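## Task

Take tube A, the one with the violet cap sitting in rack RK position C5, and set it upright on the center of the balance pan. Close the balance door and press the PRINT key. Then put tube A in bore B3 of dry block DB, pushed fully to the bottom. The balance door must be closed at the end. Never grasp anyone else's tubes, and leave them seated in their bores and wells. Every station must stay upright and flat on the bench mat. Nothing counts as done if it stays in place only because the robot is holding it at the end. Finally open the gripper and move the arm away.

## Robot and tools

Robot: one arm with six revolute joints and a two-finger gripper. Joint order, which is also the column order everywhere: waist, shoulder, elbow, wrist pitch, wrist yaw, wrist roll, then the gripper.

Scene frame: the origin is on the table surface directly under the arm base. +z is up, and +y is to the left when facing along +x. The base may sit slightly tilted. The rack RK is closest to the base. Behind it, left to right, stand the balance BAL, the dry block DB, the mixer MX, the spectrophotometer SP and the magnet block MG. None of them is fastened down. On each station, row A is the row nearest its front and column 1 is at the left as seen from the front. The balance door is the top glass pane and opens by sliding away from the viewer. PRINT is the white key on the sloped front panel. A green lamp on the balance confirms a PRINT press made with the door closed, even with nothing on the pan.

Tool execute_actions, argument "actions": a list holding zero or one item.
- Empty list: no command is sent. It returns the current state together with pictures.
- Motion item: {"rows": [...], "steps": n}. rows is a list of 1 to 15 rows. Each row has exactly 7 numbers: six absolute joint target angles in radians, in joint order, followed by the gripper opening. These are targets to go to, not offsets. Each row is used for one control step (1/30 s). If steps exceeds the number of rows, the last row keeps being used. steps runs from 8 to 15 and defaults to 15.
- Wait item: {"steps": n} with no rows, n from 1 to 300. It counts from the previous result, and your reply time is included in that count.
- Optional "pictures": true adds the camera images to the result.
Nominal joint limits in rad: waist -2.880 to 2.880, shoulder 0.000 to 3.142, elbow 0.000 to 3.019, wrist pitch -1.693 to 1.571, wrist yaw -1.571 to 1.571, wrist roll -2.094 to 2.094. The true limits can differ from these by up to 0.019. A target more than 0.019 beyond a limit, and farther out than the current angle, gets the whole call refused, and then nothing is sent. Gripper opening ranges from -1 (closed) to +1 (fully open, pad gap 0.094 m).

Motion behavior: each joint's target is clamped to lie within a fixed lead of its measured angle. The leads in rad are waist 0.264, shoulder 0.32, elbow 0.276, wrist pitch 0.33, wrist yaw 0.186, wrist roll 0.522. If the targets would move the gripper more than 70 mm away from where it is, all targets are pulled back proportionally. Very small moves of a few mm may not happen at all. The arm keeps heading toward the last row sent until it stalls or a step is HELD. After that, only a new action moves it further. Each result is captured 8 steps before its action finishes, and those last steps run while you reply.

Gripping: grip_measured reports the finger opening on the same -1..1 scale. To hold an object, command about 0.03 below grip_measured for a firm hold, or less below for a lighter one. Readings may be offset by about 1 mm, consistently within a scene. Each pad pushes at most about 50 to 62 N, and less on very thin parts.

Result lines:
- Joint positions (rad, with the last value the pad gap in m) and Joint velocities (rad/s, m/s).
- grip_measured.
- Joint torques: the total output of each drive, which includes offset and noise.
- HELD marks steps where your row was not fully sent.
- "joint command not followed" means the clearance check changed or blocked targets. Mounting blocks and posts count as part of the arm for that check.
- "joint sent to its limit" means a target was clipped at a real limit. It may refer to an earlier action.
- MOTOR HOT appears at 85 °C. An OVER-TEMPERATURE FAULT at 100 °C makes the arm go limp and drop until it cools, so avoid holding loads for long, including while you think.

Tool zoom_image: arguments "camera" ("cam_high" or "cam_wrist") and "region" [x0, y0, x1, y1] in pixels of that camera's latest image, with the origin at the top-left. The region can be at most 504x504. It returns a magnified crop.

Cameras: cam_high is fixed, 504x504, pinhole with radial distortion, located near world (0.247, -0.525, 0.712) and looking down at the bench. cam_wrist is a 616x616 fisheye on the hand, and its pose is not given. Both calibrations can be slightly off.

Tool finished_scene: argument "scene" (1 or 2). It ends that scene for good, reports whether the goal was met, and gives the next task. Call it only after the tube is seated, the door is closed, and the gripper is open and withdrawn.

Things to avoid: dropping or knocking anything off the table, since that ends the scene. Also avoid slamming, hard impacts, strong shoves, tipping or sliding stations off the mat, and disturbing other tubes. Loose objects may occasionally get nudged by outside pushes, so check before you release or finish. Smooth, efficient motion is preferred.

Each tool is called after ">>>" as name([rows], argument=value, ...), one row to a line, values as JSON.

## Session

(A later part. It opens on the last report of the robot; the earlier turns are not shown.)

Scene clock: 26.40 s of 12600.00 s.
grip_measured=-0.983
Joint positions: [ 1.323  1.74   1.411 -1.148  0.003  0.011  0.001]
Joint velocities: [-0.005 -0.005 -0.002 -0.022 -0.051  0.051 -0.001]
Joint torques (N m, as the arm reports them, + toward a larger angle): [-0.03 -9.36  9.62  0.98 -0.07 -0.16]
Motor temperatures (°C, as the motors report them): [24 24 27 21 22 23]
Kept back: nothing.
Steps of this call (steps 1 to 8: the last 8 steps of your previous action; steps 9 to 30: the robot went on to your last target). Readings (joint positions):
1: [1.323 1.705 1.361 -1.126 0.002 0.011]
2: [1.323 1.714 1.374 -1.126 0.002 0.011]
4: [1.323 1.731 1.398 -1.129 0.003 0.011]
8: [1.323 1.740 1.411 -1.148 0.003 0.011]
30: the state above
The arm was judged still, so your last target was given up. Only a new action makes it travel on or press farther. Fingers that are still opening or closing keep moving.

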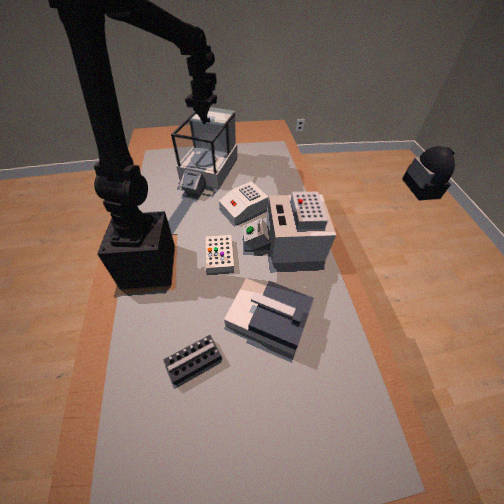

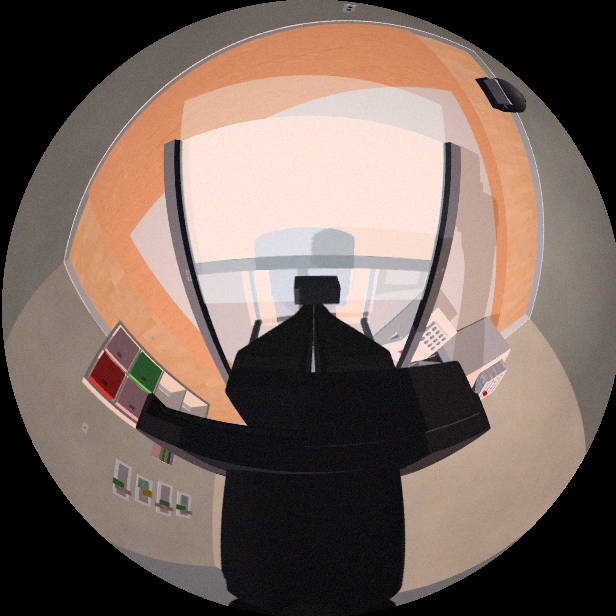

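>>> execute_actions([
  {"rows":[[1.32,1.6,1.35,-1.2,0,0,-1],[1.32,1.5,1.3,-1.2,0,0,-1],[1.32,1.4,1.2,-1.25,0,0,-1],[1.32,1.3,1.1,-1.27,0,0,-0.5]]},
])

>>> execute_actions([
  {"rows":[[0.08,1.3,0.9,-1.1,0,0,-0.5]]},
])

>>> execute_actions([
  {"steps":25},
])

>>> execute_actions([
  {"rows":[[0.08,1.34,0.58,-0.76,0,0,-0.5]]},
])

>>> execute_actions([
  {"rows":[[0.08,1.4,0.52,-0.65,0,0,-0.5],[0.08,1.43,0.49,-0.58,0,0,-0.5],[0.08,1.46,0.465,-0.53,0,0,-0.5]]},
])

>>> execute_actions([
  {"steps":30},
], pictures=true)

>>> zoom_image(camera="cam_high", region=[170, 180, 290, 300])

Scene clock: 27.27 s of 12600.00 s.
grip_measured=-0.507
Joint positions: [ 1.323  1.468  1.159 -1.22   0.003  0.011  0.023]
Joint velocities: [ 0.005 -1.695 -1.179 -0.51   0.066 -0.051  0.009]
Joint torques (N m, as the arm reports them, + toward a larger angle): [  0.16 -14.04   9.23  -0.2   -0.05  -0.15]
Motor temperatures (°C, as the motors report them): [24 24 27 21 22 23]
Steps of this call (steps 1 to 19: nothing new was sent; steps 20 to 26: the first 7 steps of this action). Readings (joint positions):
20: [1.323 1.728 1.405 -1.152 0.003 0.011]
21: [1.323 1.706 1.380 -1.153 0.003 0.011]
23: [1.323 1.629 1.298 -1.172 0.003 0.011]
26: the state above

Scene clock: 27.77 s of 12600.00 s.
grip_measured=-0.502
Joint positions: [ 1.047  1.29   0.918 -1.139 -0.005  0.011  0.023]
Joint velocities: [-1.851  0.278 -0.491  0.237  0.022  0.037 -0.   ]
Joint torques (N m, as the arm reports them, + toward a larger angle): [-1.45 -9.3   8.8   0.33  0.18 -0.12]
Motor temperatures (°C, as the motors report them): [24 24 27 21 22 23]
Steps of this call (steps 1 to 8: the last 8 steps of your previous action; steps 9 to 15: the first 7 steps of this action). Readings (joint positions):
9: [1.314 1.261 1.074 -1.254 -0.002 0.011]
10: [1.293 1.261 1.049 -1.219 -0.005 0.011]
12: [1.215 1.267 0.988 -1.174 -0.005 0.011]
15: the state above

Scene clock: 28.60 s of 12600.00 s.
grip_measured=-0.502
Joint positions: [ 0.069  1.317  0.889 -1.104  0.002  0.011  0.023]
Joint velocities: [-0.005 -0.015  0.017  0.007 -0.066  0.022 -0.001]
Joint torques (N m, as the arm reports them, + toward a larger angle): [ 0.72 -9.07  8.32  0.24  0.02 -0.16]
Motor temperatures (°C, as the motors report them): [24 24 27 21 22 23]
Kept back: nothing.
Steps of this call (steps 1 to 8: the last 8 steps of your previous action; steps 9 to 25: the robot went on to your last target). Readings (joint positions):
1: [0.982 1.300 0.904 -1.132 -0.004 0.011]
2: [0.914 1.307 0.895 -1.127 -0.004 0.011]
4: [0.773 1.316 0.889 -1.119 -0.003 0.011]
8: [0.489 1.318 0.889 -1.107 -0.002 0.011]
25: the state above

Scene clock: 28.83 s of 12600.00 s.
grip_measured=-0.502
Joint positions: [ 0.069  1.336  0.579 -0.799  0.002  0.011  0.023]
Joint velocities: [-0.005  0.337 -0.935  0.12   0.051 -0.081 -0.   ]
Joint torques (N m, as the arm reports them, + toward a larger angle): [ 0.79 -7.61 10.37  0.95  0.01 -0.16]
Motor temperatures (°C, as the motors report them): [24 24 27 21 22 23]
Steps of this call (steps 1 to 7: the first 7 steps of this action). Readings (joint positions):
1: [0.069 1.315 0.866 -1.063 0.002 0.011]
2: [0.069 1.307 0.824 -0.984 0.002 0.011]
4: [0.069 1.309 0.719 -0.874 0.002 0.011]
7: the state above

Scene clock: 29.33 s of 12600.00 s.
grip_measured=-0.502
Joint positions: [ 0.069  1.463  0.467 -0.551  0.002  0.011  0.023]
Joint velocities: [ 0.005  0.347 -0.266  0.061 -0.051  0.022 -0.001]
Joint torques (N m, as the arm reports them, + toward a larger angle): [ 0.8  -8.19  5.69  0.55  0.01 -0.16]
Motor temperatures (°C, as the motors report them): [24 24 27 21 22 23]
Steps of this call (steps 1 to 8: the last 8 steps of your previous action; steps 9 to 15: the first 7 steps of this action). Readings (joint positions):
9: [0.069 1.355 0.540 -0.751 0.002 0.011]
10: [0.069 1.364 0.529 -0.702 0.002 0.011]
12: [0.069 1.403 0.500 -0.596 0.002 0.011]
15: the state above

Scene clock: 30.33 s of 12600.00 s.
grip_measured=-0.502
Joint positions: [ 0.069  1.474  0.45  -0.542  0.002  0.011  0.023]
Joint velocities: [-0.005 -0.015  0.012 -0.002  0.037 -0.007  0.   ]
Joint torques (N m, as the arm reports them, + toward a larger angle): [ 0.82 -7.29  5.47  0.45  0.01 -0.15]
Motor temperatures (°C, as the motors report them): [24 24 27 21 22 23]
Kept back: nothing.
Steps of this call (steps 1 to 8: the last 8 steps of your previous action; steps 9 to 30: the robot went on to your last target). Readings (joint positions):
1: [0.069 1.471 0.459 -0.550 0.002 0.011]
2: [0.069 1.474 0.453 -0.550 0.002 0.011]
4: [0.069 1.474 0.450 -0.550 0.002 0.011]
8: [0.069 1.474 0.450 -0.543 0.002 0.011]
30: the state above
The arm was judged still, so your last target was given up. Only a new action makes it travel on or press farther. Fingers that are still opening or closing keep moving.

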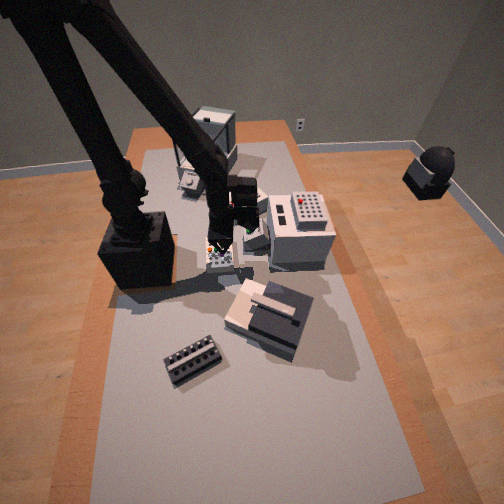

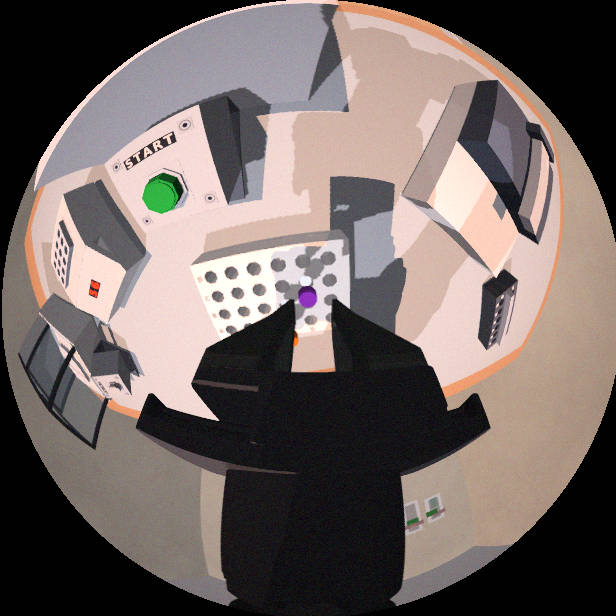

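Region (170, 180, 290, 300) of cam_high's 504x504 image, scaled by 4.200, with more detail than that image has.

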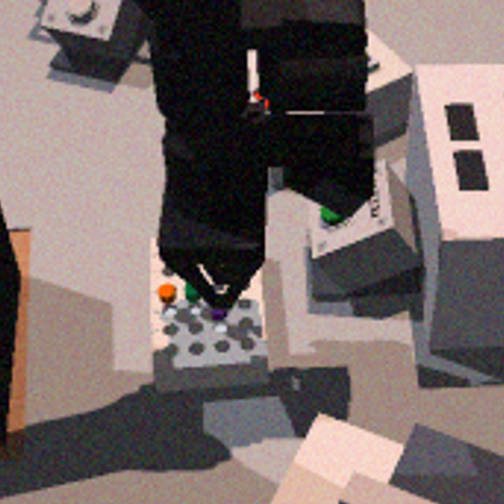

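>>> execute_actions([
  {"rows":[[0.102,1.48,0.46,-0.52,0,0,-0.5],[0.102,1.49,0.455,-0.50,0,0,-0.5],[0.102,1.505,0.45,-0.48,0,0,-0.5]]},
])

>>> execute_actions([
  {"steps":25},
], pictures=true)

>>> zoom_image(camera="cam_high", region=[170, 180, 290, 300])

Scene clock: 30.97 s of 12600.00 s.
grip_measured=-0.502
Joint positions: [ 0.088  1.499  0.45  -0.495  0.002  0.011  0.023]
Joint velocities: [-0.015  0.073 -0.007  0.027 -0.022  0.007 -0.001]
Joint torques (N m, as the arm reports them, + toward a larger angle): [ 1.24 -6.37  4.21  0.66  0.01 -0.16]
Motor temperatures (°C, as the motors report them): [24 24 27 21 22 23]
Steps of this call (steps 1 to 12: nothing new was sent; steps 13 to 19: the first 7 steps of this action). Readings (joint positions):
13: [0.070 1.474 0.450 -0.541 0.002 0.011]
14: [0.074 1.475 0.450 -0.535 0.002 0.011]
16: [0.083 1.483 0.450 -0.510 0.002 0.011]
19: the state above

Scene clock: 31.80 s of 12600.00 s.
grip_measured=-0.502
Joint positions: [ 0.088  1.502  0.45  -0.493  0.002  0.011  0.023]
Joint velocities: [-0.005 -0.005 -0.017  0.012  0.007 -0.037 -0.   ]
Joint torques (N m, as the arm reports them, + toward a larger angle): [ 1.   -6.2   4.2   0.5   0.01 -0.15]
Motor temperatures (°C, as the motors report them): [24 24 27 21 22 23]
Kept back: nothing.
Steps of this call (steps 1 to 8: the last 8 steps of your previous action; steps 9 to 15: the robot went on to your last target; steps 16 to 25: nothing new was sent). Readings (joint positions):
1: [0.088 1.501 0.450 -0.494 0.002 0.011]
2: [0.088 1.502 0.450 -0.494 0.002 0.011]
4: [0.088 1.502 0.450 -0.493 0.002 0.011]
8: [0.088 1.502 0.450 -0.493 0.002 0.011]
25: the state above
The arm was judged still, so your last target was given up. Only a new action makes it travel on or press farther. Fingers that are still opening or closing keep moving.

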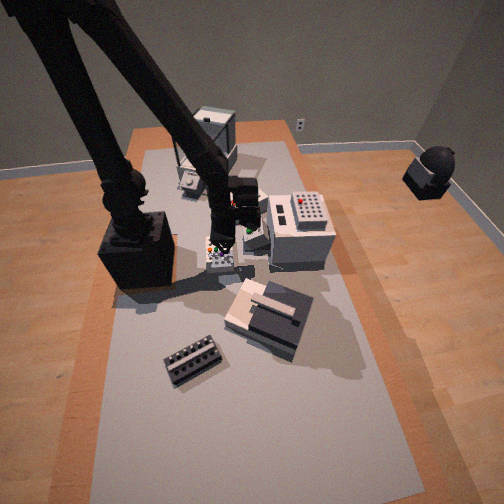

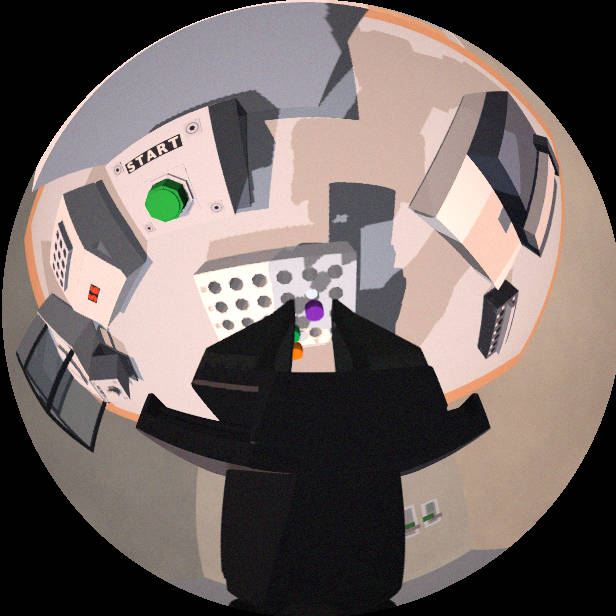

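Region (170, 180, 290, 300) of cam_high's 504x504 image, scaled by 4.200, with more detail than that image has.

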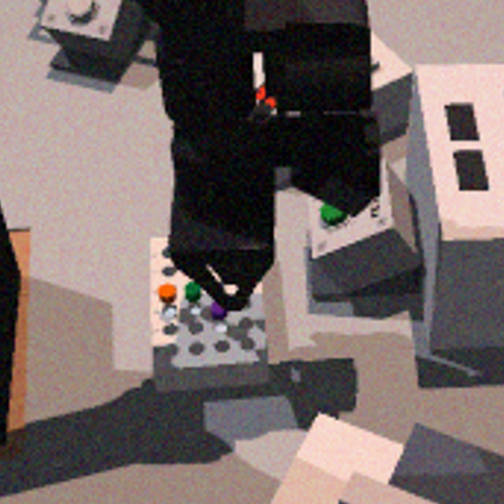

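>>> execute_actions([
  {"rows":[[0.1,1.51,0.44,-0.47,0,0,-0.5],[0.1,1.52,0.435,-0.45,0,0,-0.5],[0.1,1.535,0.43,-0.43,0,0,-0.5],[0.1,1.548,0.43,-0.415,0,0,-0.5]]},
])

>>> execute_actions([
  {"steps":25},
], pictures=true)

>>> zoom_image(camera="cam_high", region=[170, 180, 290, 300])

Scene clock: 32.50 s of 12600.00 s.
grip_measured=-0.502
Joint positions: [ 0.088  1.54   0.43  -0.433  0.002  0.011  0.023]
Joint velocities: [ 0.005  0.19  -0.061  0.09   0.022  0.037  0.001]
Joint torques (N m, as the arm reports them, + toward a larger angle): [ 0.87 -6.85  4.01  0.53  0.01 -0.16]
Motor temperatures (°C, as the motors report them): [24 24 27 21 22 23]
Steps of this call (steps 1 to 14: nothing new was sent; steps 15 to 21: the first 7 steps of this action). Readings (joint positions):
15: [0.088 1.502 0.448 -0.490 0.002 0.011]
16: [0.088 1.503 0.445 -0.482 0.002 0.011]
18: [0.088 1.513 0.437 -0.455 0.002 0.011]
21: the state above

Scene clock: 33.33 s of 12600.00 s.
grip_measured=-0.502
Joint positions: [ 0.088  1.549  0.427 -0.427  0.002  0.011  0.023]
Joint velocities: [-0.005 -0.024 -0.007 -0.012  0.007 -0.037  0.   ]
Joint torques (N m, as the arm reports them, + toward a larger angle): [ 0.86 -6.58  3.93  0.49  0.01 -0.15]
Motor temperatures (°C, as the motors report them): [24 24 26 21 22 23]
Kept back: nothing.
Steps of this call (steps 1 to 8: the last 8 steps of your previous action; steps 9 to 15: the robot went on to your last target; steps 16 to 25: nothing new was sent). Readings (joint positions):
1: [0.088 1.545 0.429 -0.431 0.002 0.011]
2: [0.088 1.548 0.428 -0.430 0.002 0.011]
4: [0.088 1.549 0.427 -0.430 0.002 0.011]
8: [0.088 1.549 0.427 -0.428 0.002 0.011]
25: the state above
The arm was judged still, so your last target was given up. Only a new action makes it travel on or press farther. Fingers that are still opening or closing keep moving.

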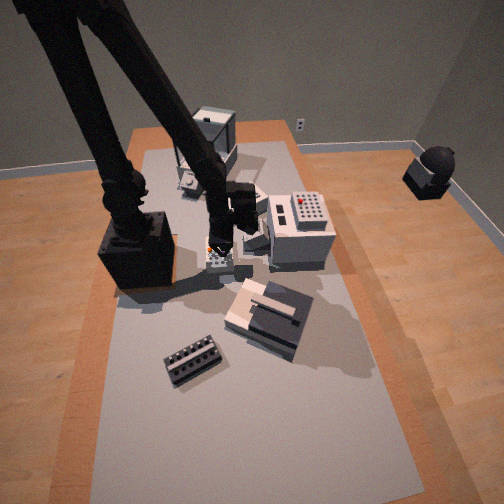

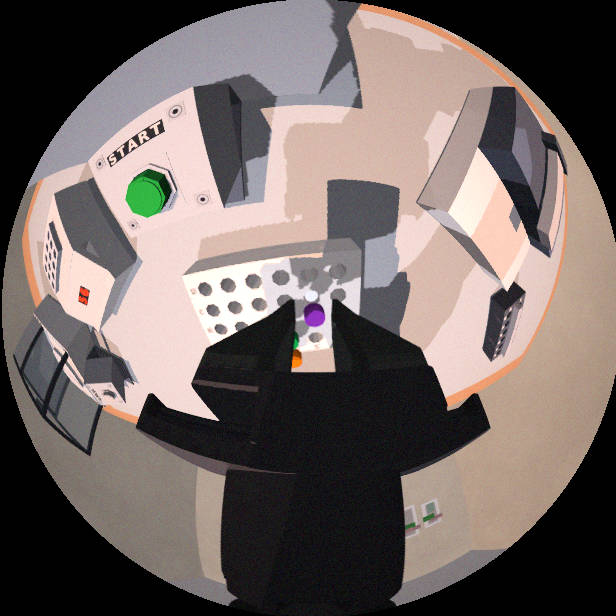

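Region (170, 180, 290, 300) of cam_high's 504x504 image, scaled by 4.200, with more detail than that image has.

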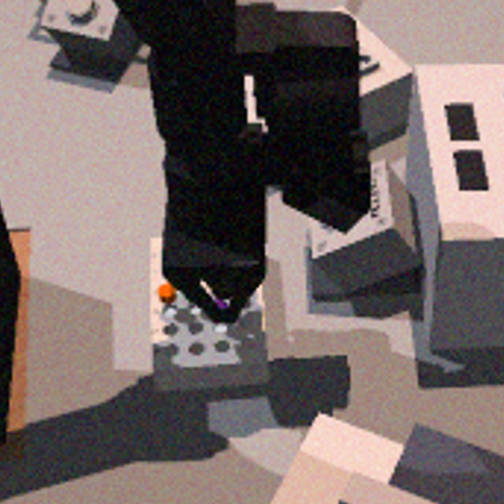

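>>> execute_actions([
  {"rows":[[0.1,1.565,0.41,-0.395,0,0,-0.5]]},
])

>>> execute_actions([
  {"rows":[[0.1,1.565,0.41,-0.395,0,0,-0.6],[0.1,1.565,0.41,-0.395,0,0,-0.68],[0.1,1.565,0.41,-0.395,0,0,-0.72],[0.1,1.565,0.41,-0.395,0,0,-0.76],[0.1,1.565,0.41,-0.395,0,0,-0.8]]},
], pictures=true)

Scene clock: 33.87 s of 12600.00 s.
grip_measured=-0.502
Joint positions: [ 0.088  1.56   0.408 -0.409  0.002  0.011  0.023]
Joint velocities: [-0.015  0.015 -0.051 -0.007  0.007 -0.051 -0.001]
Joint torques (N m, as the arm reports them, + toward a larger angle): [ 0.86 -5.88  3.78  0.46  0.01 -0.15]
Motor temperatures (°C, as the motors report them): [24 24 26 21 22 23]
Steps of this call (steps 1 to 9: nothing new was sent; steps 10 to 16: the first 7 steps of this action). Readings (joint positions):
10: [0.088 1.549 0.424 -0.423 0.002 0.011]
11: [0.088 1.551 0.421 -0.415 0.002 0.011]
13: [0.088 1.555 0.414 -0.409 0.002 0.011]
16: the state above

Scene clock: 34.37 s of 12600.00 s.
grip_measured=-0.774
Joint positions: [ 0.088  1.56   0.407 -0.406  0.002  0.011  0.011]
Joint velocities: [-0.005  0.005 -0.007 -0.012 -0.007 -0.022  0.   ]
Joint torques (N m, as the arm reports them, + toward a larger angle): [ 0.9  -6.13  3.65  0.42  0.01 -0.16]
Motor temperatures (°C, as the motors report them): [24 24 26 21 22 23]
Steps of this call (steps 1 to 8: the last 8 steps of your previous action; steps 9 to 15: the first 7 steps of this action). Readings (joint positions):
9: [0.088 1.560 0.407 -0.406 0.002 0.011]
10: [0.088 1.560 0.407 -0.406 0.002 0.011]
12: [0.088 1.560 0.407 -0.406 0.002 0.011]
15: the state above

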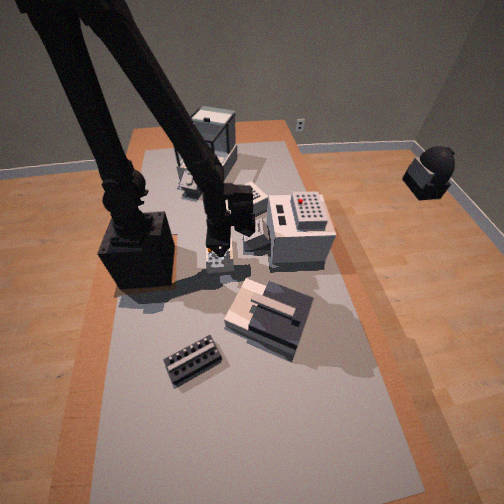

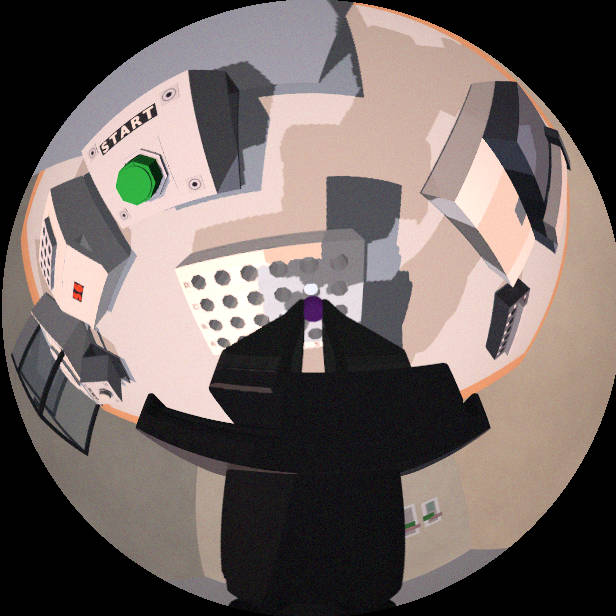

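>>> execute_actions([
  {"rows":[[0.1,1.55,0.44,-0.41,0,0,-0.805],[0.1,1.535,0.45,-0.43,0,0,-0.805],[0.1,1.52,0.46,-0.45,0,0,-0.805],[0.1,1.505,0.467,-0.475,0,0,-0.805],[0.1,1.49,0.474,-0.5,0,0,-0.805],[0.1,1.475,0.481,-0.52,0,0,-0.805],[0.1,1.46,0.488,-0.545,0,0,-0.805],[0.1,1.445,0.495,-0.565,0,0,-0.805],[0.1,1.43,0.502,-0.59,0,0,-0.805],[0.1,1.415,0.51,-0.61,0,0,-0.805],[0.1,1.40,0.52,-0.635,0,0,-0.805],[0.1,1.385,0.53,-0.66,0,0,-0.805],[0.1,1.37,0.54,-0.685,0,0,-0.805],[0.1,1.355,0.55,-0.71,0,0,-0.805],[0.1,1.34,0.56,-0.735,0,0,-0.805]]},
])

>>> execute_actions([
  {"rows":[[0.1,1.3,1.3,-1.5,0,0,-0.805]]},
])

>>> execute_actions([
  {"steps":25},
])

>>> execute_actions([
  {"rows":[[1.32,1.3,1.3,-1.5,0,0,-0.805]]},
])

>>> execute_actions([
  {"steps":30},
])

>>> execute_actions([
  {"rows":[[1.32,1.35,1.32,-1.46,0,0,-0.805],[1.32,1.4,1.34,-1.42,0,0,-0.805],[1.32,1.45,1.36,-1.39,0,0,-0.805],[1.32,1.5,1.38,-1.36,0,0,-0.805],[1.32,1.55,1.40,-1.33,0,0,-0.805]]},
])

>>> execute_actions([
  {"steps":30},
], pictures=true)

>>> zoom_image(camera="cam_high", region=[130, 40, 280, 190])

Scene clock: 35.90 s of 12600.00 s.
grip_measured=-0.774
Joint positions: [ 0.088  1.513  0.438 -0.496  0.002  0.011  0.011]
Joint velocities: [-0.005 -0.474  0.183 -0.672  0.037 -0.066 -0.001]
Joint torques (N m, as the arm reports them, + toward a larger angle): [ 0.96 -8.44  6.74 -0.03  0.01 -0.16]
Motor temperatures (°C, as the motors report them): [24 24 26 21 22 23]
Steps of this call (steps 1 to 8: the last 8 steps of your previous action; steps 9 to 15: the robot went on to your last target; steps 16 to 39: nothing new was sent; steps 40 to 46: the first 7 steps of this action). Readings (joint positions):
40: [0.088 1.560 0.408 -0.406 0.002 0.011]
41: [0.088 1.560 0.409 -0.409 0.002 0.011]
43: [0.088 1.551 0.419 -0.434 0.002 0.011]
46: the state above

Scene clock: 36.40 s of 12600.00 s.
grip_measured=-0.774
Joint positions: [ 0.088  1.336  0.78  -1.133  0.002  0.011  0.011]
Joint velocities: [-0.024 -0.044  1.38  -1.946 -0.022  0.007  0.   ]
Joint torques (N m, as the arm reports them, + toward a larger angle): [ 0.54 -8.74  9.77 -0.01  0.04 -0.11]
Motor temperatures (°C, as the motors report them): [24 24 26 21 22 23]
Steps of this call (steps 1 to 8: the last 8 steps of your previous action; steps 9 to 15: the first 7 steps of this action). Readings (joint positions):
9: [0.088 1.364 0.529 -0.725 0.002 0.011]
10: [0.088 1.355 0.560 -0.796 0.002 0.011]
12: [0.088 1.344 0.640 -0.933 0.002 0.011]
15: the state above

Scene clock: 37.23 s of 12600.00 s.
grip_measured=-0.774
Joint positions: [ 0.088  1.295  1.275 -1.491  0.002  0.011  0.011]
Joint velocities: [-0.005 -0.005 -0.022  0.002  0.022  0.037 -0.001]
Joint torques (N m, as the arm reports them, + toward a larger angle): [ 0.7  -7.93  9.95 -0.16  0.01 -0.15]
Motor temperatures (°C, as the motors report them): [24 24 26 21 22 23]
Kept back: nothing.
Steps of this call (steps 1 to 8: the last 8 steps of your previous action; steps 9 to 25: the robot went on to your last target). Readings (joint positions):
1: [0.088 1.335 0.828 -1.199 0.002 0.011]
2: [0.088 1.334 0.876 -1.261 0.002 0.011]
4: [0.088 1.332 0.966 -1.352 0.002 0.011]
8: [0.088 1.331 1.134 -1.438 0.002 0.011]
25: the state above

Scene clock: 37.47 s of 12600.00 s.
grip_measured=-0.774
Joint positions: [ 0.402  1.299  1.275 -1.491  0.007  0.011  0.011]
Joint velocities: [ 1.851  0.044  0.007 -0.007  0.037 -0.007  0.   ]
Joint torques (N m, as the arm reports them, + toward a larger angle): [ 0.9  -8.83  9.41 -0.17 -0.08 -0.12]
Motor temperatures (°C, as the motors report them): [24 24 26 21 22 23]
Steps of this call (steps 1 to 7: the first 7 steps of this action). Readings (joint positions):
1: [0.100 1.295 1.275 -1.491 0.008 0.011]
2: [0.127 1.295 1.275 -1.491 0.010 0.011]
4: [0.222 1.296 1.275 -1.491 0.010 0.011]
7: the state above

Scene clock: 38.47 s of 12600.00 s.
grip_measured=-0.774
Joint positions: [ 1.33   1.307  1.275 -1.491 -0.002  0.01   0.011]
Joint velocities: [ 0.005 -0.005  0.002  0.012 -0.037  0.007 -0.   ]
Joint torques (N m, as the arm reports them, + toward a larger angle): [ -0.4  -10.03   9.85  -0.35   0.11  -0.16]
Motor temperatures (°C, as the motors report them): [24 24 27 21 22 23]
Kept back: nothing.
Steps of this call (steps 1 to 8: the last 8 steps of your previous action; steps 9 to 30: the robot went on to your last target). Readings (joint positions):
1: [0.466 1.300 1.275 -1.491 0.006 0.011]
2: [0.530 1.302 1.275 -1.491 0.005 0.011]
4: [0.660 1.304 1.275 -1.491 0.004 0.011]
8: [0.921 1.307 1.275 -1.491 0.003 0.011]
30: the state above
The arm was judged still, so your last target was given up. Only a new action makes it travel on or press farther. Fingers that are still opening or closing keep moving.

Scene clock: 38.70 s of 12600.00 s.
grip_measured=-0.774
Joint positions: [ 1.33   1.483  1.359 -1.366 -0.002  0.01   0.011]
Joint velocities: [-0.005  1.236  0.398  0.647 -0.022  0.022 -0.001]
Joint torques (N m, as the arm reports them, + toward a larger angle): [ -0.4  -12.78   9.01  -0.35   0.1   -0.16]
Motor temperatures (°C, as the motors report them): [24 24 27 21 22 23]
Steps of this call (steps 1 to 7: the first 7 steps of this action). Readings (joint positions):
1: [1.330 1.310 1.275 -1.489 -0.002 0.010]
2: [1.330 1.317 1.278 -1.480 -0.002 0.010]
4: [1.330 1.362 1.301 -1.442 -0.002 0.010]
7: the state above

Scene clock: 39.70 s of 12600.00 s.
grip_measured=-0.774
Joint positions: [ 1.33   1.562  1.369 -1.334 -0.002  0.01   0.011]
Joint velocities: [-0.005  0.005  0.012  0.002  0.007  0.051 -0.   ]
Joint torques (N m, as the arm reports them, + toward a larger angle): [ -0.47 -13.98  10.05   0.08   0.1   -0.16]
Motor temperatures (°C, as the motors report them): [24 24 27 21 22 23]
Kept back: nothing.
Steps of this call (steps 1 to 8: the last 8 steps of your previous action; steps 9 to 30: the robot went on to your last target). Readings (joint positions):
1: [1.330 1.522 1.369 -1.347 -0.002 0.010]
2: [1.330 1.552 1.370 -1.336 -0.002 0.010]
4: [1.330 1.592 1.369 -1.334 -0.002 0.010]
8: [1.330 1.597 1.369 -1.334 -0.002 0.010]
30: the state above
The arm was judged still, so your last target was given up. Only a new action makes it travel on or press farther. Fingers that are still opening or closing keep moving.

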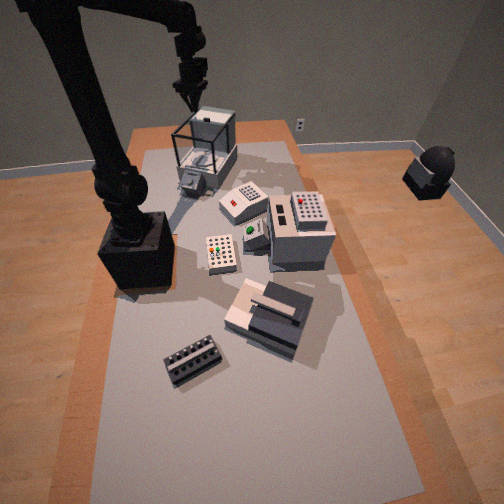

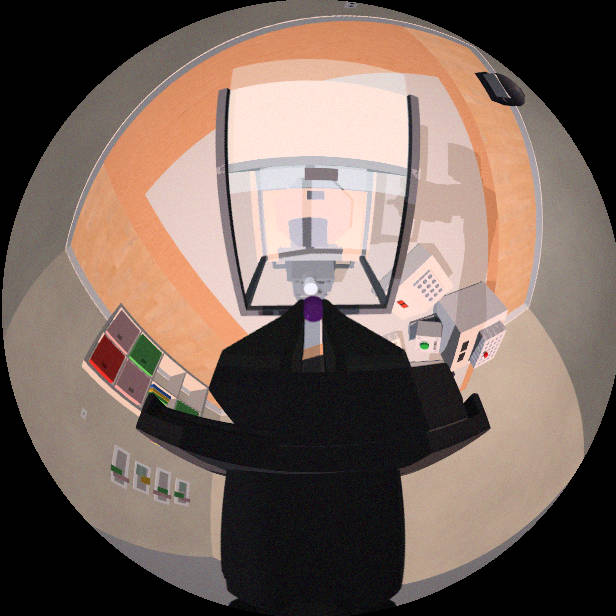

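Region (130, 40, 280, 190) of cam_high's 504x504 image, scaled by 3.360, with more detail than that image has.

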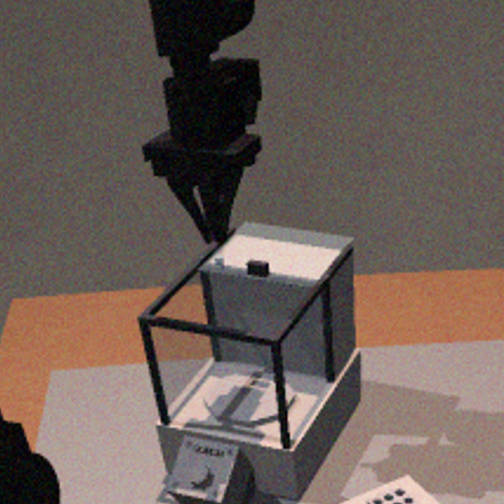

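>>> execute_actions([
  {"rows":[[1.32,1.58,1.40,-1.31,0,0,-0.805],[1.32,1.6,1.40,-1.29,0,0,-0.805],[1.32,1.62,1.40,-1.27,0,0,-0.805],[1.32,1.635,1.39,-1.245,0,0,-0.805],[1.32,1.645,1.375,-1.22,0,0,-0.805],[1.32,1.655,1.36,-1.195,0,0,-0.805],[1.32,1.665,1.345,-1.17,0,0,-0.805],[1.32,1.675,1.33,-1.145,0,0,-0.805],[1.32,1.685,1.315,-1.12,0,0,-0.805],[1.32,1.69,1.30,-1.095,0,0,-0.805]]},
])

>>> execute_actions([
  {"steps":30},
], pictures=true)

>>> zoom_image(camera="cam_high", region=[130, 40, 280, 190])

Scene clock: 40.50 s of 12600.00 s.
grip_measured=-0.774
Joint positions: [ 1.33   1.62   1.364 -1.228 -0.002  0.01   0.011]
Joint velocities: [-0.015  0.464 -0.144  0.774 -0.095  0.022  0.   ]
Joint torques (N m, as the arm reports them, + toward a larger angle): [ -0.46 -12.14   6.79   0.03   0.1   -0.16]
Motor temperatures (°C, as the motors report them): [24 24 27 21 22 23]
Steps of this call (steps 1 to 17: nothing new was sent; steps 18 to 24: the first 7 steps of this action). Readings (joint positions):
18: [1.330 1.563 1.369 -1.332 -0.002 0.010]
19: [1.330 1.565 1.369 -1.326 -0.002 0.010]
21: [1.330 1.578 1.369 -1.298 -0.002 0.010]
24: the state above

Scene clock: 41.50 s of 12600.00 s.
grip_measured=-0.774
Joint positions: [ 1.33   1.712  1.278 -1.106 -0.002  0.01   0.011]
Joint velocities: [-0.005  0.005  0.012  0.017  0.037 -0.066 -0.001]
Joint torques (N m, as the arm reports them, + toward a larger angle): [ -0.53 -15.65   8.58   0.31   0.1   -0.16]
Motor temperatures (°C, as the motors report them): [24 24 27 21 22 23]
Kept back: nothing.
Steps of this call (steps 1 to 8: the last 8 steps of your previous action; steps 9 to 30: the robot went on to your last target). Readings (joint positions):
1: [1.330 1.636 1.357 -1.201 -0.002 0.010]
2: [1.330 1.651 1.345 -1.174 -0.002 0.010]
4: [1.330 1.677 1.315 -1.129 -0.002 0.010]
8: [1.330 1.713 1.280 -1.112 -0.002 0.010]
30: the state above
The arm was judged still, so your last target was given up. Only a new action makes it travel on or press farther. Fingers that are still opening or closing keep moving.

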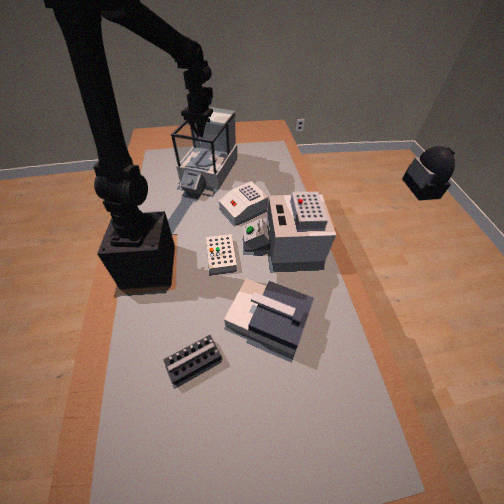

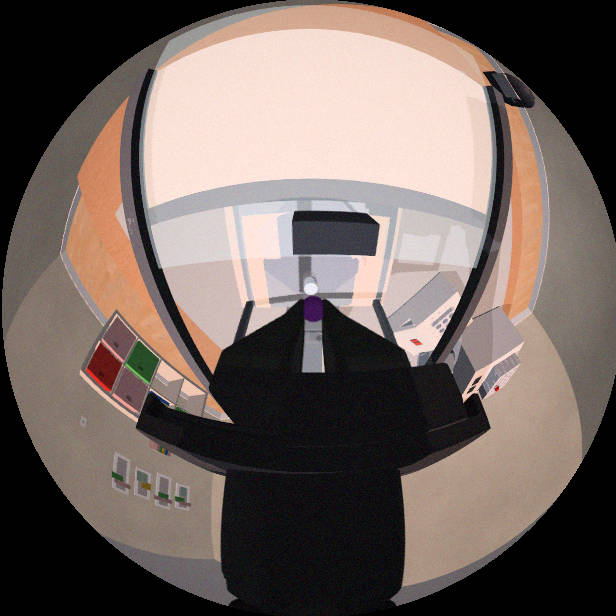

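Region (130, 40, 280, 190) of cam_high's 504x504 image, scaled by 3.360, with more detail than that image has.

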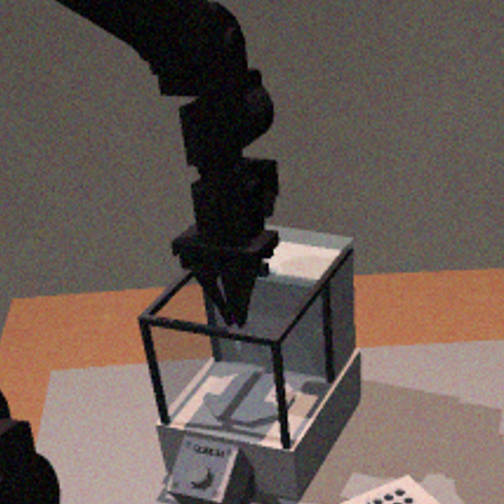

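>>> execute_actions([
  {"rows":[[1.31,1.692,1.285,-1.07,0,0,-0.805],[1.31,1.695,1.27,-1.05,0,0,-0.805],[1.31,1.698,1.26,-1.03,0,0,-0.805],[1.31,1.701,1.25,-1.01,0,0,-0.805],[1.31,1.704,1.24,-0.99,0,0,-0.805],[1.31,1.707,1.23,-0.97,0,0,-0.805],[1.31,1.71,1.22,-0.955,0,0,-0.805],[1.31,1.715,1.21,-0.94,0,0,-0.805],[1.31,1.72,1.20,-0.92,0,0,-0.805]]},
])

>>> execute_actions([
  {"steps":30},
], pictures=true)

>>> zoom_image(camera="cam_high", region=[150, 80, 260, 190])

Scene clock: 42.57 s of 12600.00 s.
grip_measured=-0.774
Joint positions: [ 1.327  1.712  1.236 -0.998 -0.002  0.01   0.011]
Joint velocities: [-0.024 -0.015 -0.3    0.52   0.051 -0.037 -0.001]
Joint torques (N m, as the arm reports them, + toward a larger angle): [ -0.69 -14.02   7.21   0.1    0.1   -0.16]
Motor temperatures (°C, as the motors report them): [24 24 27 21 22 23]
Steps of this call (steps 1 to 25: nothing new was sent; steps 26 to 32: the first 7 steps of this action). Readings (joint positions):
26: [1.330 1.712 1.278 -1.103 -0.002 0.010]
27: [1.330 1.712 1.275 -1.091 -0.002 0.010]
29: [1.329 1.712 1.265 -1.056 -0.002 0.010]
32: the state above

Scene clock: 43.57 s of 12600.00 s.
grip_measured=-0.774
Joint positions: [ 1.327  1.721  1.19  -0.932 -0.002  0.01   0.011]
Joint velocities: [-0.005 -0.024 -0.002  0.012 -0.051  0.007  0.001]
Joint torques (N m, as the arm reports them, + toward a larger angle): [ -0.96 -13.83   7.4    0.48   0.1   -0.16]
Motor temperatures (°C, as the motors report them): [24 24 27 21 22 23]
Kept back: nothing.
Steps of this call (steps 1 to 8: the last 8 steps of your previous action; steps 9 to 30: the robot went on to your last target). Readings (joint positions):
1: [1.327 1.712 1.225 -0.982 -0.002 0.010]
2: [1.327 1.712 1.214 -0.965 -0.002 0.010]
4: [1.327 1.714 1.197 -0.945 -0.002 0.010]
8: [1.327 1.721 1.190 -0.936 -0.002 0.010]
30: the state above
The arm was judged still, so your last target was given up. Only a new action makes it travel on or press farther. Fingers that are still opening or closing keep moving.

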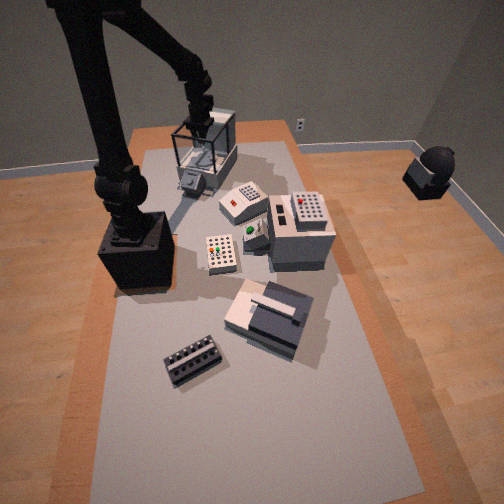

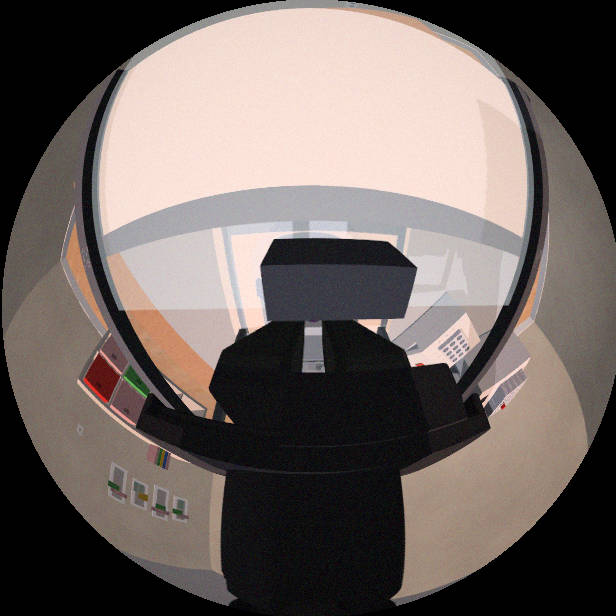

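Region (150, 80, 260, 190) of cam_high's 504x504 image, scaled by 4.582, with more detail than that image has.

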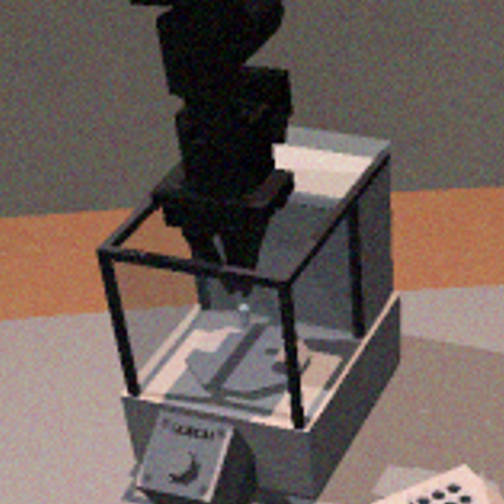

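>>> execute_actions([
  {"rows":[[1.30,1.72,1.19,-0.94,0,0,-0.805],[1.30,1.722,1.18,-0.95,0,0,-0.805],[1.30,1.724,1.17,-0.955,0,0,-0.805],[1.30,1.726,1.16,-0.96,0,0,-0.805],[1.30,1.73,1.15,-0.96,0,0,-0.805]]},
])

>>> execute_actions([
  {"steps":30},
], pictures=true)

>>> zoom_image(camera="cam_high", region=[150, 80, 260, 190])

Scene clock: 44.40 s of 12600.00 s.
grip_measured=-0.774
Joint positions: [ 1.316  1.722  1.153 -0.947 -0.002  0.01   0.011]
Joint velocities: [-0.044  0.044 -0.247 -0.095 -0.11  -0.007 -0.001]
Joint torques (N m, as the arm reports them, + toward a larger angle): [ -0.81 -13.45   7.36  -0.28   0.1   -0.15]
Motor temperatures (°C, as the motors report them): [24 24 27 21 22 23]
Steps of this call (steps 1 to 18: nothing new was sent; steps 19 to 25: the first 7 steps of this action). Readings (joint positions):
19: [1.326 1.721 1.190 -0.932 -0.002 0.010]
20: [1.325 1.721 1.188 -0.933 -0.002 0.010]
22: [1.322 1.721 1.179 -0.938 -0.002 0.010]
25: the state above

Scene clock: 45.40 s of 12600.00 s.
grip_measured=-0.774
Joint positions: [ 1.315  1.723  1.145 -0.95  -0.002  0.01   0.011]
Joint velocities: [ 0.005 -0.015 -0.012  0.007 -0.066  0.022  0.001]
Joint torques (N m, as the arm reports them, + toward a larger angle): [ -0.83 -12.93   6.69  -0.4    0.11  -0.16]
Motor temperatures (°C, as the motors report them): [24 24 27 21 22 23]
Kept back: nothing.
Steps of this call (steps 1 to 8: the last 8 steps of your previous action; steps 9 to 15: the robot went on to your last target; steps 16 to 30: nothing new was sent). Readings (joint positions):
1: [1.315 1.723 1.146 -0.949 -0.002 0.010]
2: [1.315 1.723 1.145 -0.949 -0.002 0.010]
4: [1.315 1.723 1.145 -0.950 -0.002 0.010]
8: [1.315 1.723 1.145 -0.950 -0.002 0.010]
30: the state above
The arm was judged still, so your last target was given up. Only a new action makes it travel on or press farther. Fingers that are still opening or closing keep moving.

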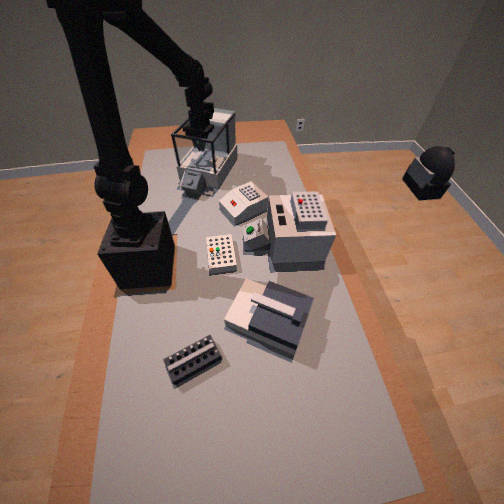

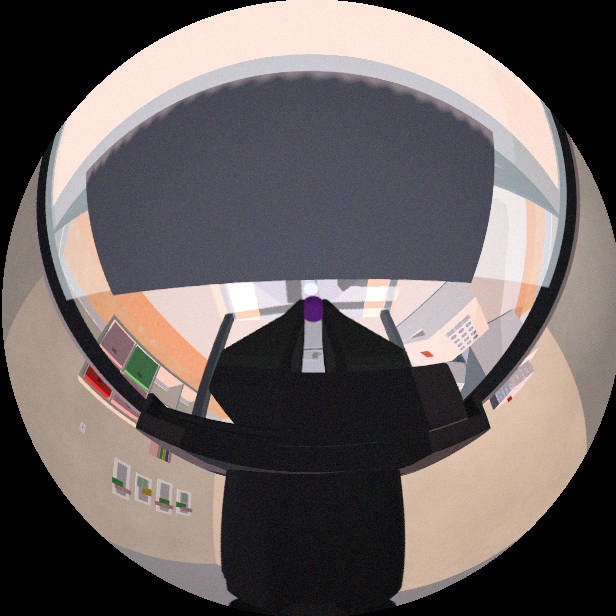

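Region (150, 80, 260, 190) of cam_high's 504x504 image, scaled by 4.582, with more detail than that image has.

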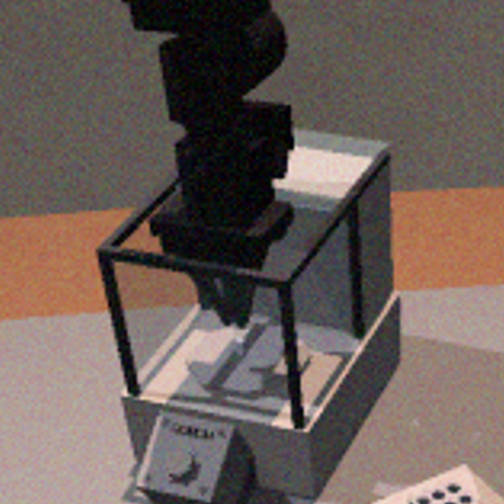

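>>> execute_actions([
  {"rows":[[1.30,1.72,1.20,-0.97,0,0,-0.805],[1.30,1.72,1.215,-0.985,0,0,-0.805],[1.30,1.72,1.225,-1.0,0,0,-0.805],[1.30,1.73,1.235,-1.0,0,0,-0.805],[1.30,1.74,1.245,-1.0,0,0,-0.805],[1.30,1.75,1.255,-1.0,0,0,-0.805],[1.30,1.755,1.262,-1.0,0,0,-0.805]]},
])

>>> execute_actions([
  {"steps":25},
])

>>> execute_actions([
  {"rows":[[1.30,1.76,1.23,-0.98,0,0,-0.805],[1.30,1.765,1.22,-0.96,0,0,-0.805],[1.30,1.77,1.21,-0.95,0,0,-0.805],[1.30,1.775,1.205,-0.94,0,0,-0.805]]},
])

>>> execute_actions([
  {"steps":30},
], pictures=true)

>>> zoom_image(camera="cam_high", region=[150, 80, 260, 190])

Scene clock: 47.27 s of 12600.00 s.
grip_measured=-0.774
Joint positions: [ 1.315  1.732  1.196 -0.991 -0.002  0.01   0.011]
Joint velocities: [-0.005  0.161  0.388 -0.032 -0.037 -0.007 -0.001]
Joint torques (N m, as the arm reports them, + toward a larger angle): [ -0.86 -12.87   9.76  -0.24   0.12  -0.16]
Motor temperatures (°C, as the motors report them): [24 24 27 21 22 23]
Steps of this call (steps 1 to 49: nothing new was sent; steps 50 to 56: the first 7 steps of this action). Readings (joint positions):
50: [1.315 1.723 1.146 -0.952 -0.002 0.010]
51: [1.315 1.723 1.150 -0.958 -0.002 0.010]
53: [1.315 1.723 1.163 -0.979 -0.002 0.010]
56: the state above

Scene clock: 48.10 s of 12600.00 s.
grip_measured=-0.774
Joint positions: [ 1.315  1.75   1.225 -0.992 -0.002  0.01   0.011]
Joint velocities: [-0.005 -0.015 -0.002 -0.002 -0.022  0.007  0.   ]
Joint torques (N m, as the arm reports them, + toward a larger angle): [ -0.85 -13.79   9.36  -0.32   0.12  -0.15]
Motor temperatures (°C, as the motors report them): [24 24 27 21 22 23]
Kept back: nothing.
Steps of this call (steps 1 to 8: the last 8 steps of your previous action; steps 9 to 25: the robot went on to your last target). Readings (joint positions):
1: [1.315 1.737 1.208 -0.991 -0.002 0.010]
2: [1.315 1.741 1.217 -0.991 -0.002 0.010]
4: [1.315 1.746 1.225 -0.991 -0.002 0.010]
8: [1.315 1.749 1.225 -0.992 -0.002 0.010]
25: the state above

Scene clock: 48.33 s of 12600.00 s.
grip_measured=-0.774
Joint positions: [ 1.315  1.763  1.205 -0.954 -0.002  0.01   0.011]
Joint velocities: [ 0.005  0.122 -0.11   0.046 -0.037  0.022 -0.003]
Joint torques (N m, as the arm reports them, + toward a larger angle): [ -0.85 -13.72   6.85   0.34   0.12  -0.15]
Motor temperatures (°C, as the motors report them): [24 24 27 21 22 23]
Steps of this call (steps 1 to 7: the first 7 steps of this action). Readings (joint positions):
1: [1.315 1.750 1.225 -0.992 -0.002 0.010]
2: [1.315 1.751 1.224 -0.988 -0.002 0.010]
4: [1.315 1.752 1.217 -0.969 -0.002 0.010]
7: the state above

Scene clock: 49.33 s of 12600.00 s.
grip_measured=-0.774
Joint positions: [ 1.315  1.772  1.199 -0.947 -0.002  0.01   0.011]
Joint velocities: [-0.005 -0.005  0.002 -0.012 -0.051  0.037 -0.001]
Joint torques (N m, as the arm reports them, + toward a larger angle): [ -0.83 -14.     6.84   0.19   0.12  -0.16]
Motor temperatures (°C, as the motors report them): [24 24 27 21 22 23]
Kept back: nothing.
Steps of this call (steps 1 to 8: the last 8 steps of your previous action; steps 9 to 15: the robot went on to your last target; steps 16 to 30: nothing new was sent). Readings (joint positions):
1: [1.315 1.767 1.202 -0.953 -0.002 0.010]
2: [1.315 1.771 1.200 -0.953 -0.002 0.010]
4: [1.315 1.772 1.199 -0.949 -0.002 0.010]
8: [1.315 1.772 1.199 -0.947 -0.002 0.010]
30: the state above
The arm was judged still, so your last target was given up. Only a new action makes it travel on or press farther. Fingers that are still opening or closing keep moving.

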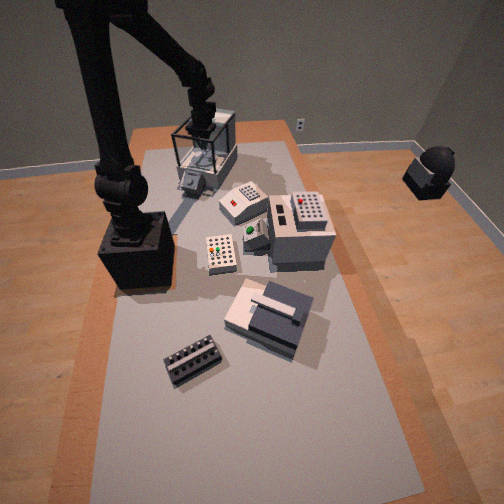

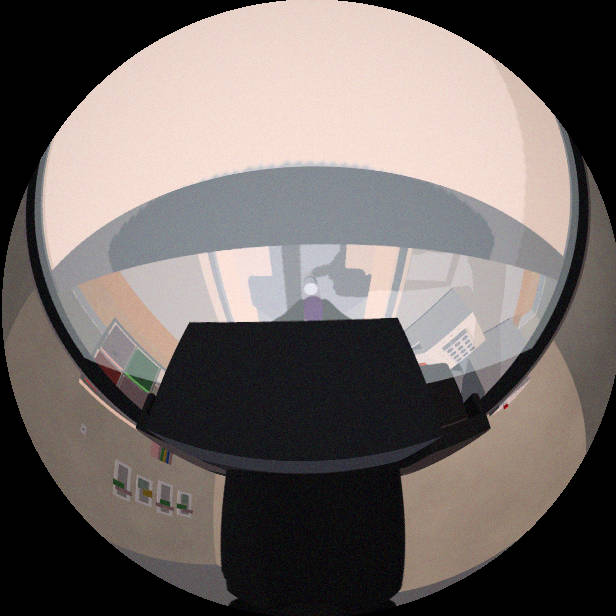

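Region (150, 80, 260, 190) of cam_high's 504x504 image, scaled by 4.582, with more detail than that image has.

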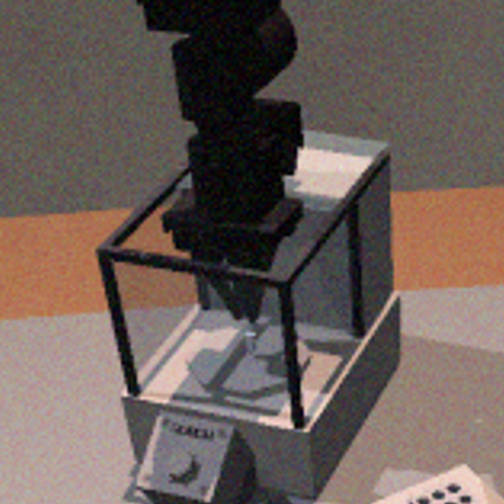

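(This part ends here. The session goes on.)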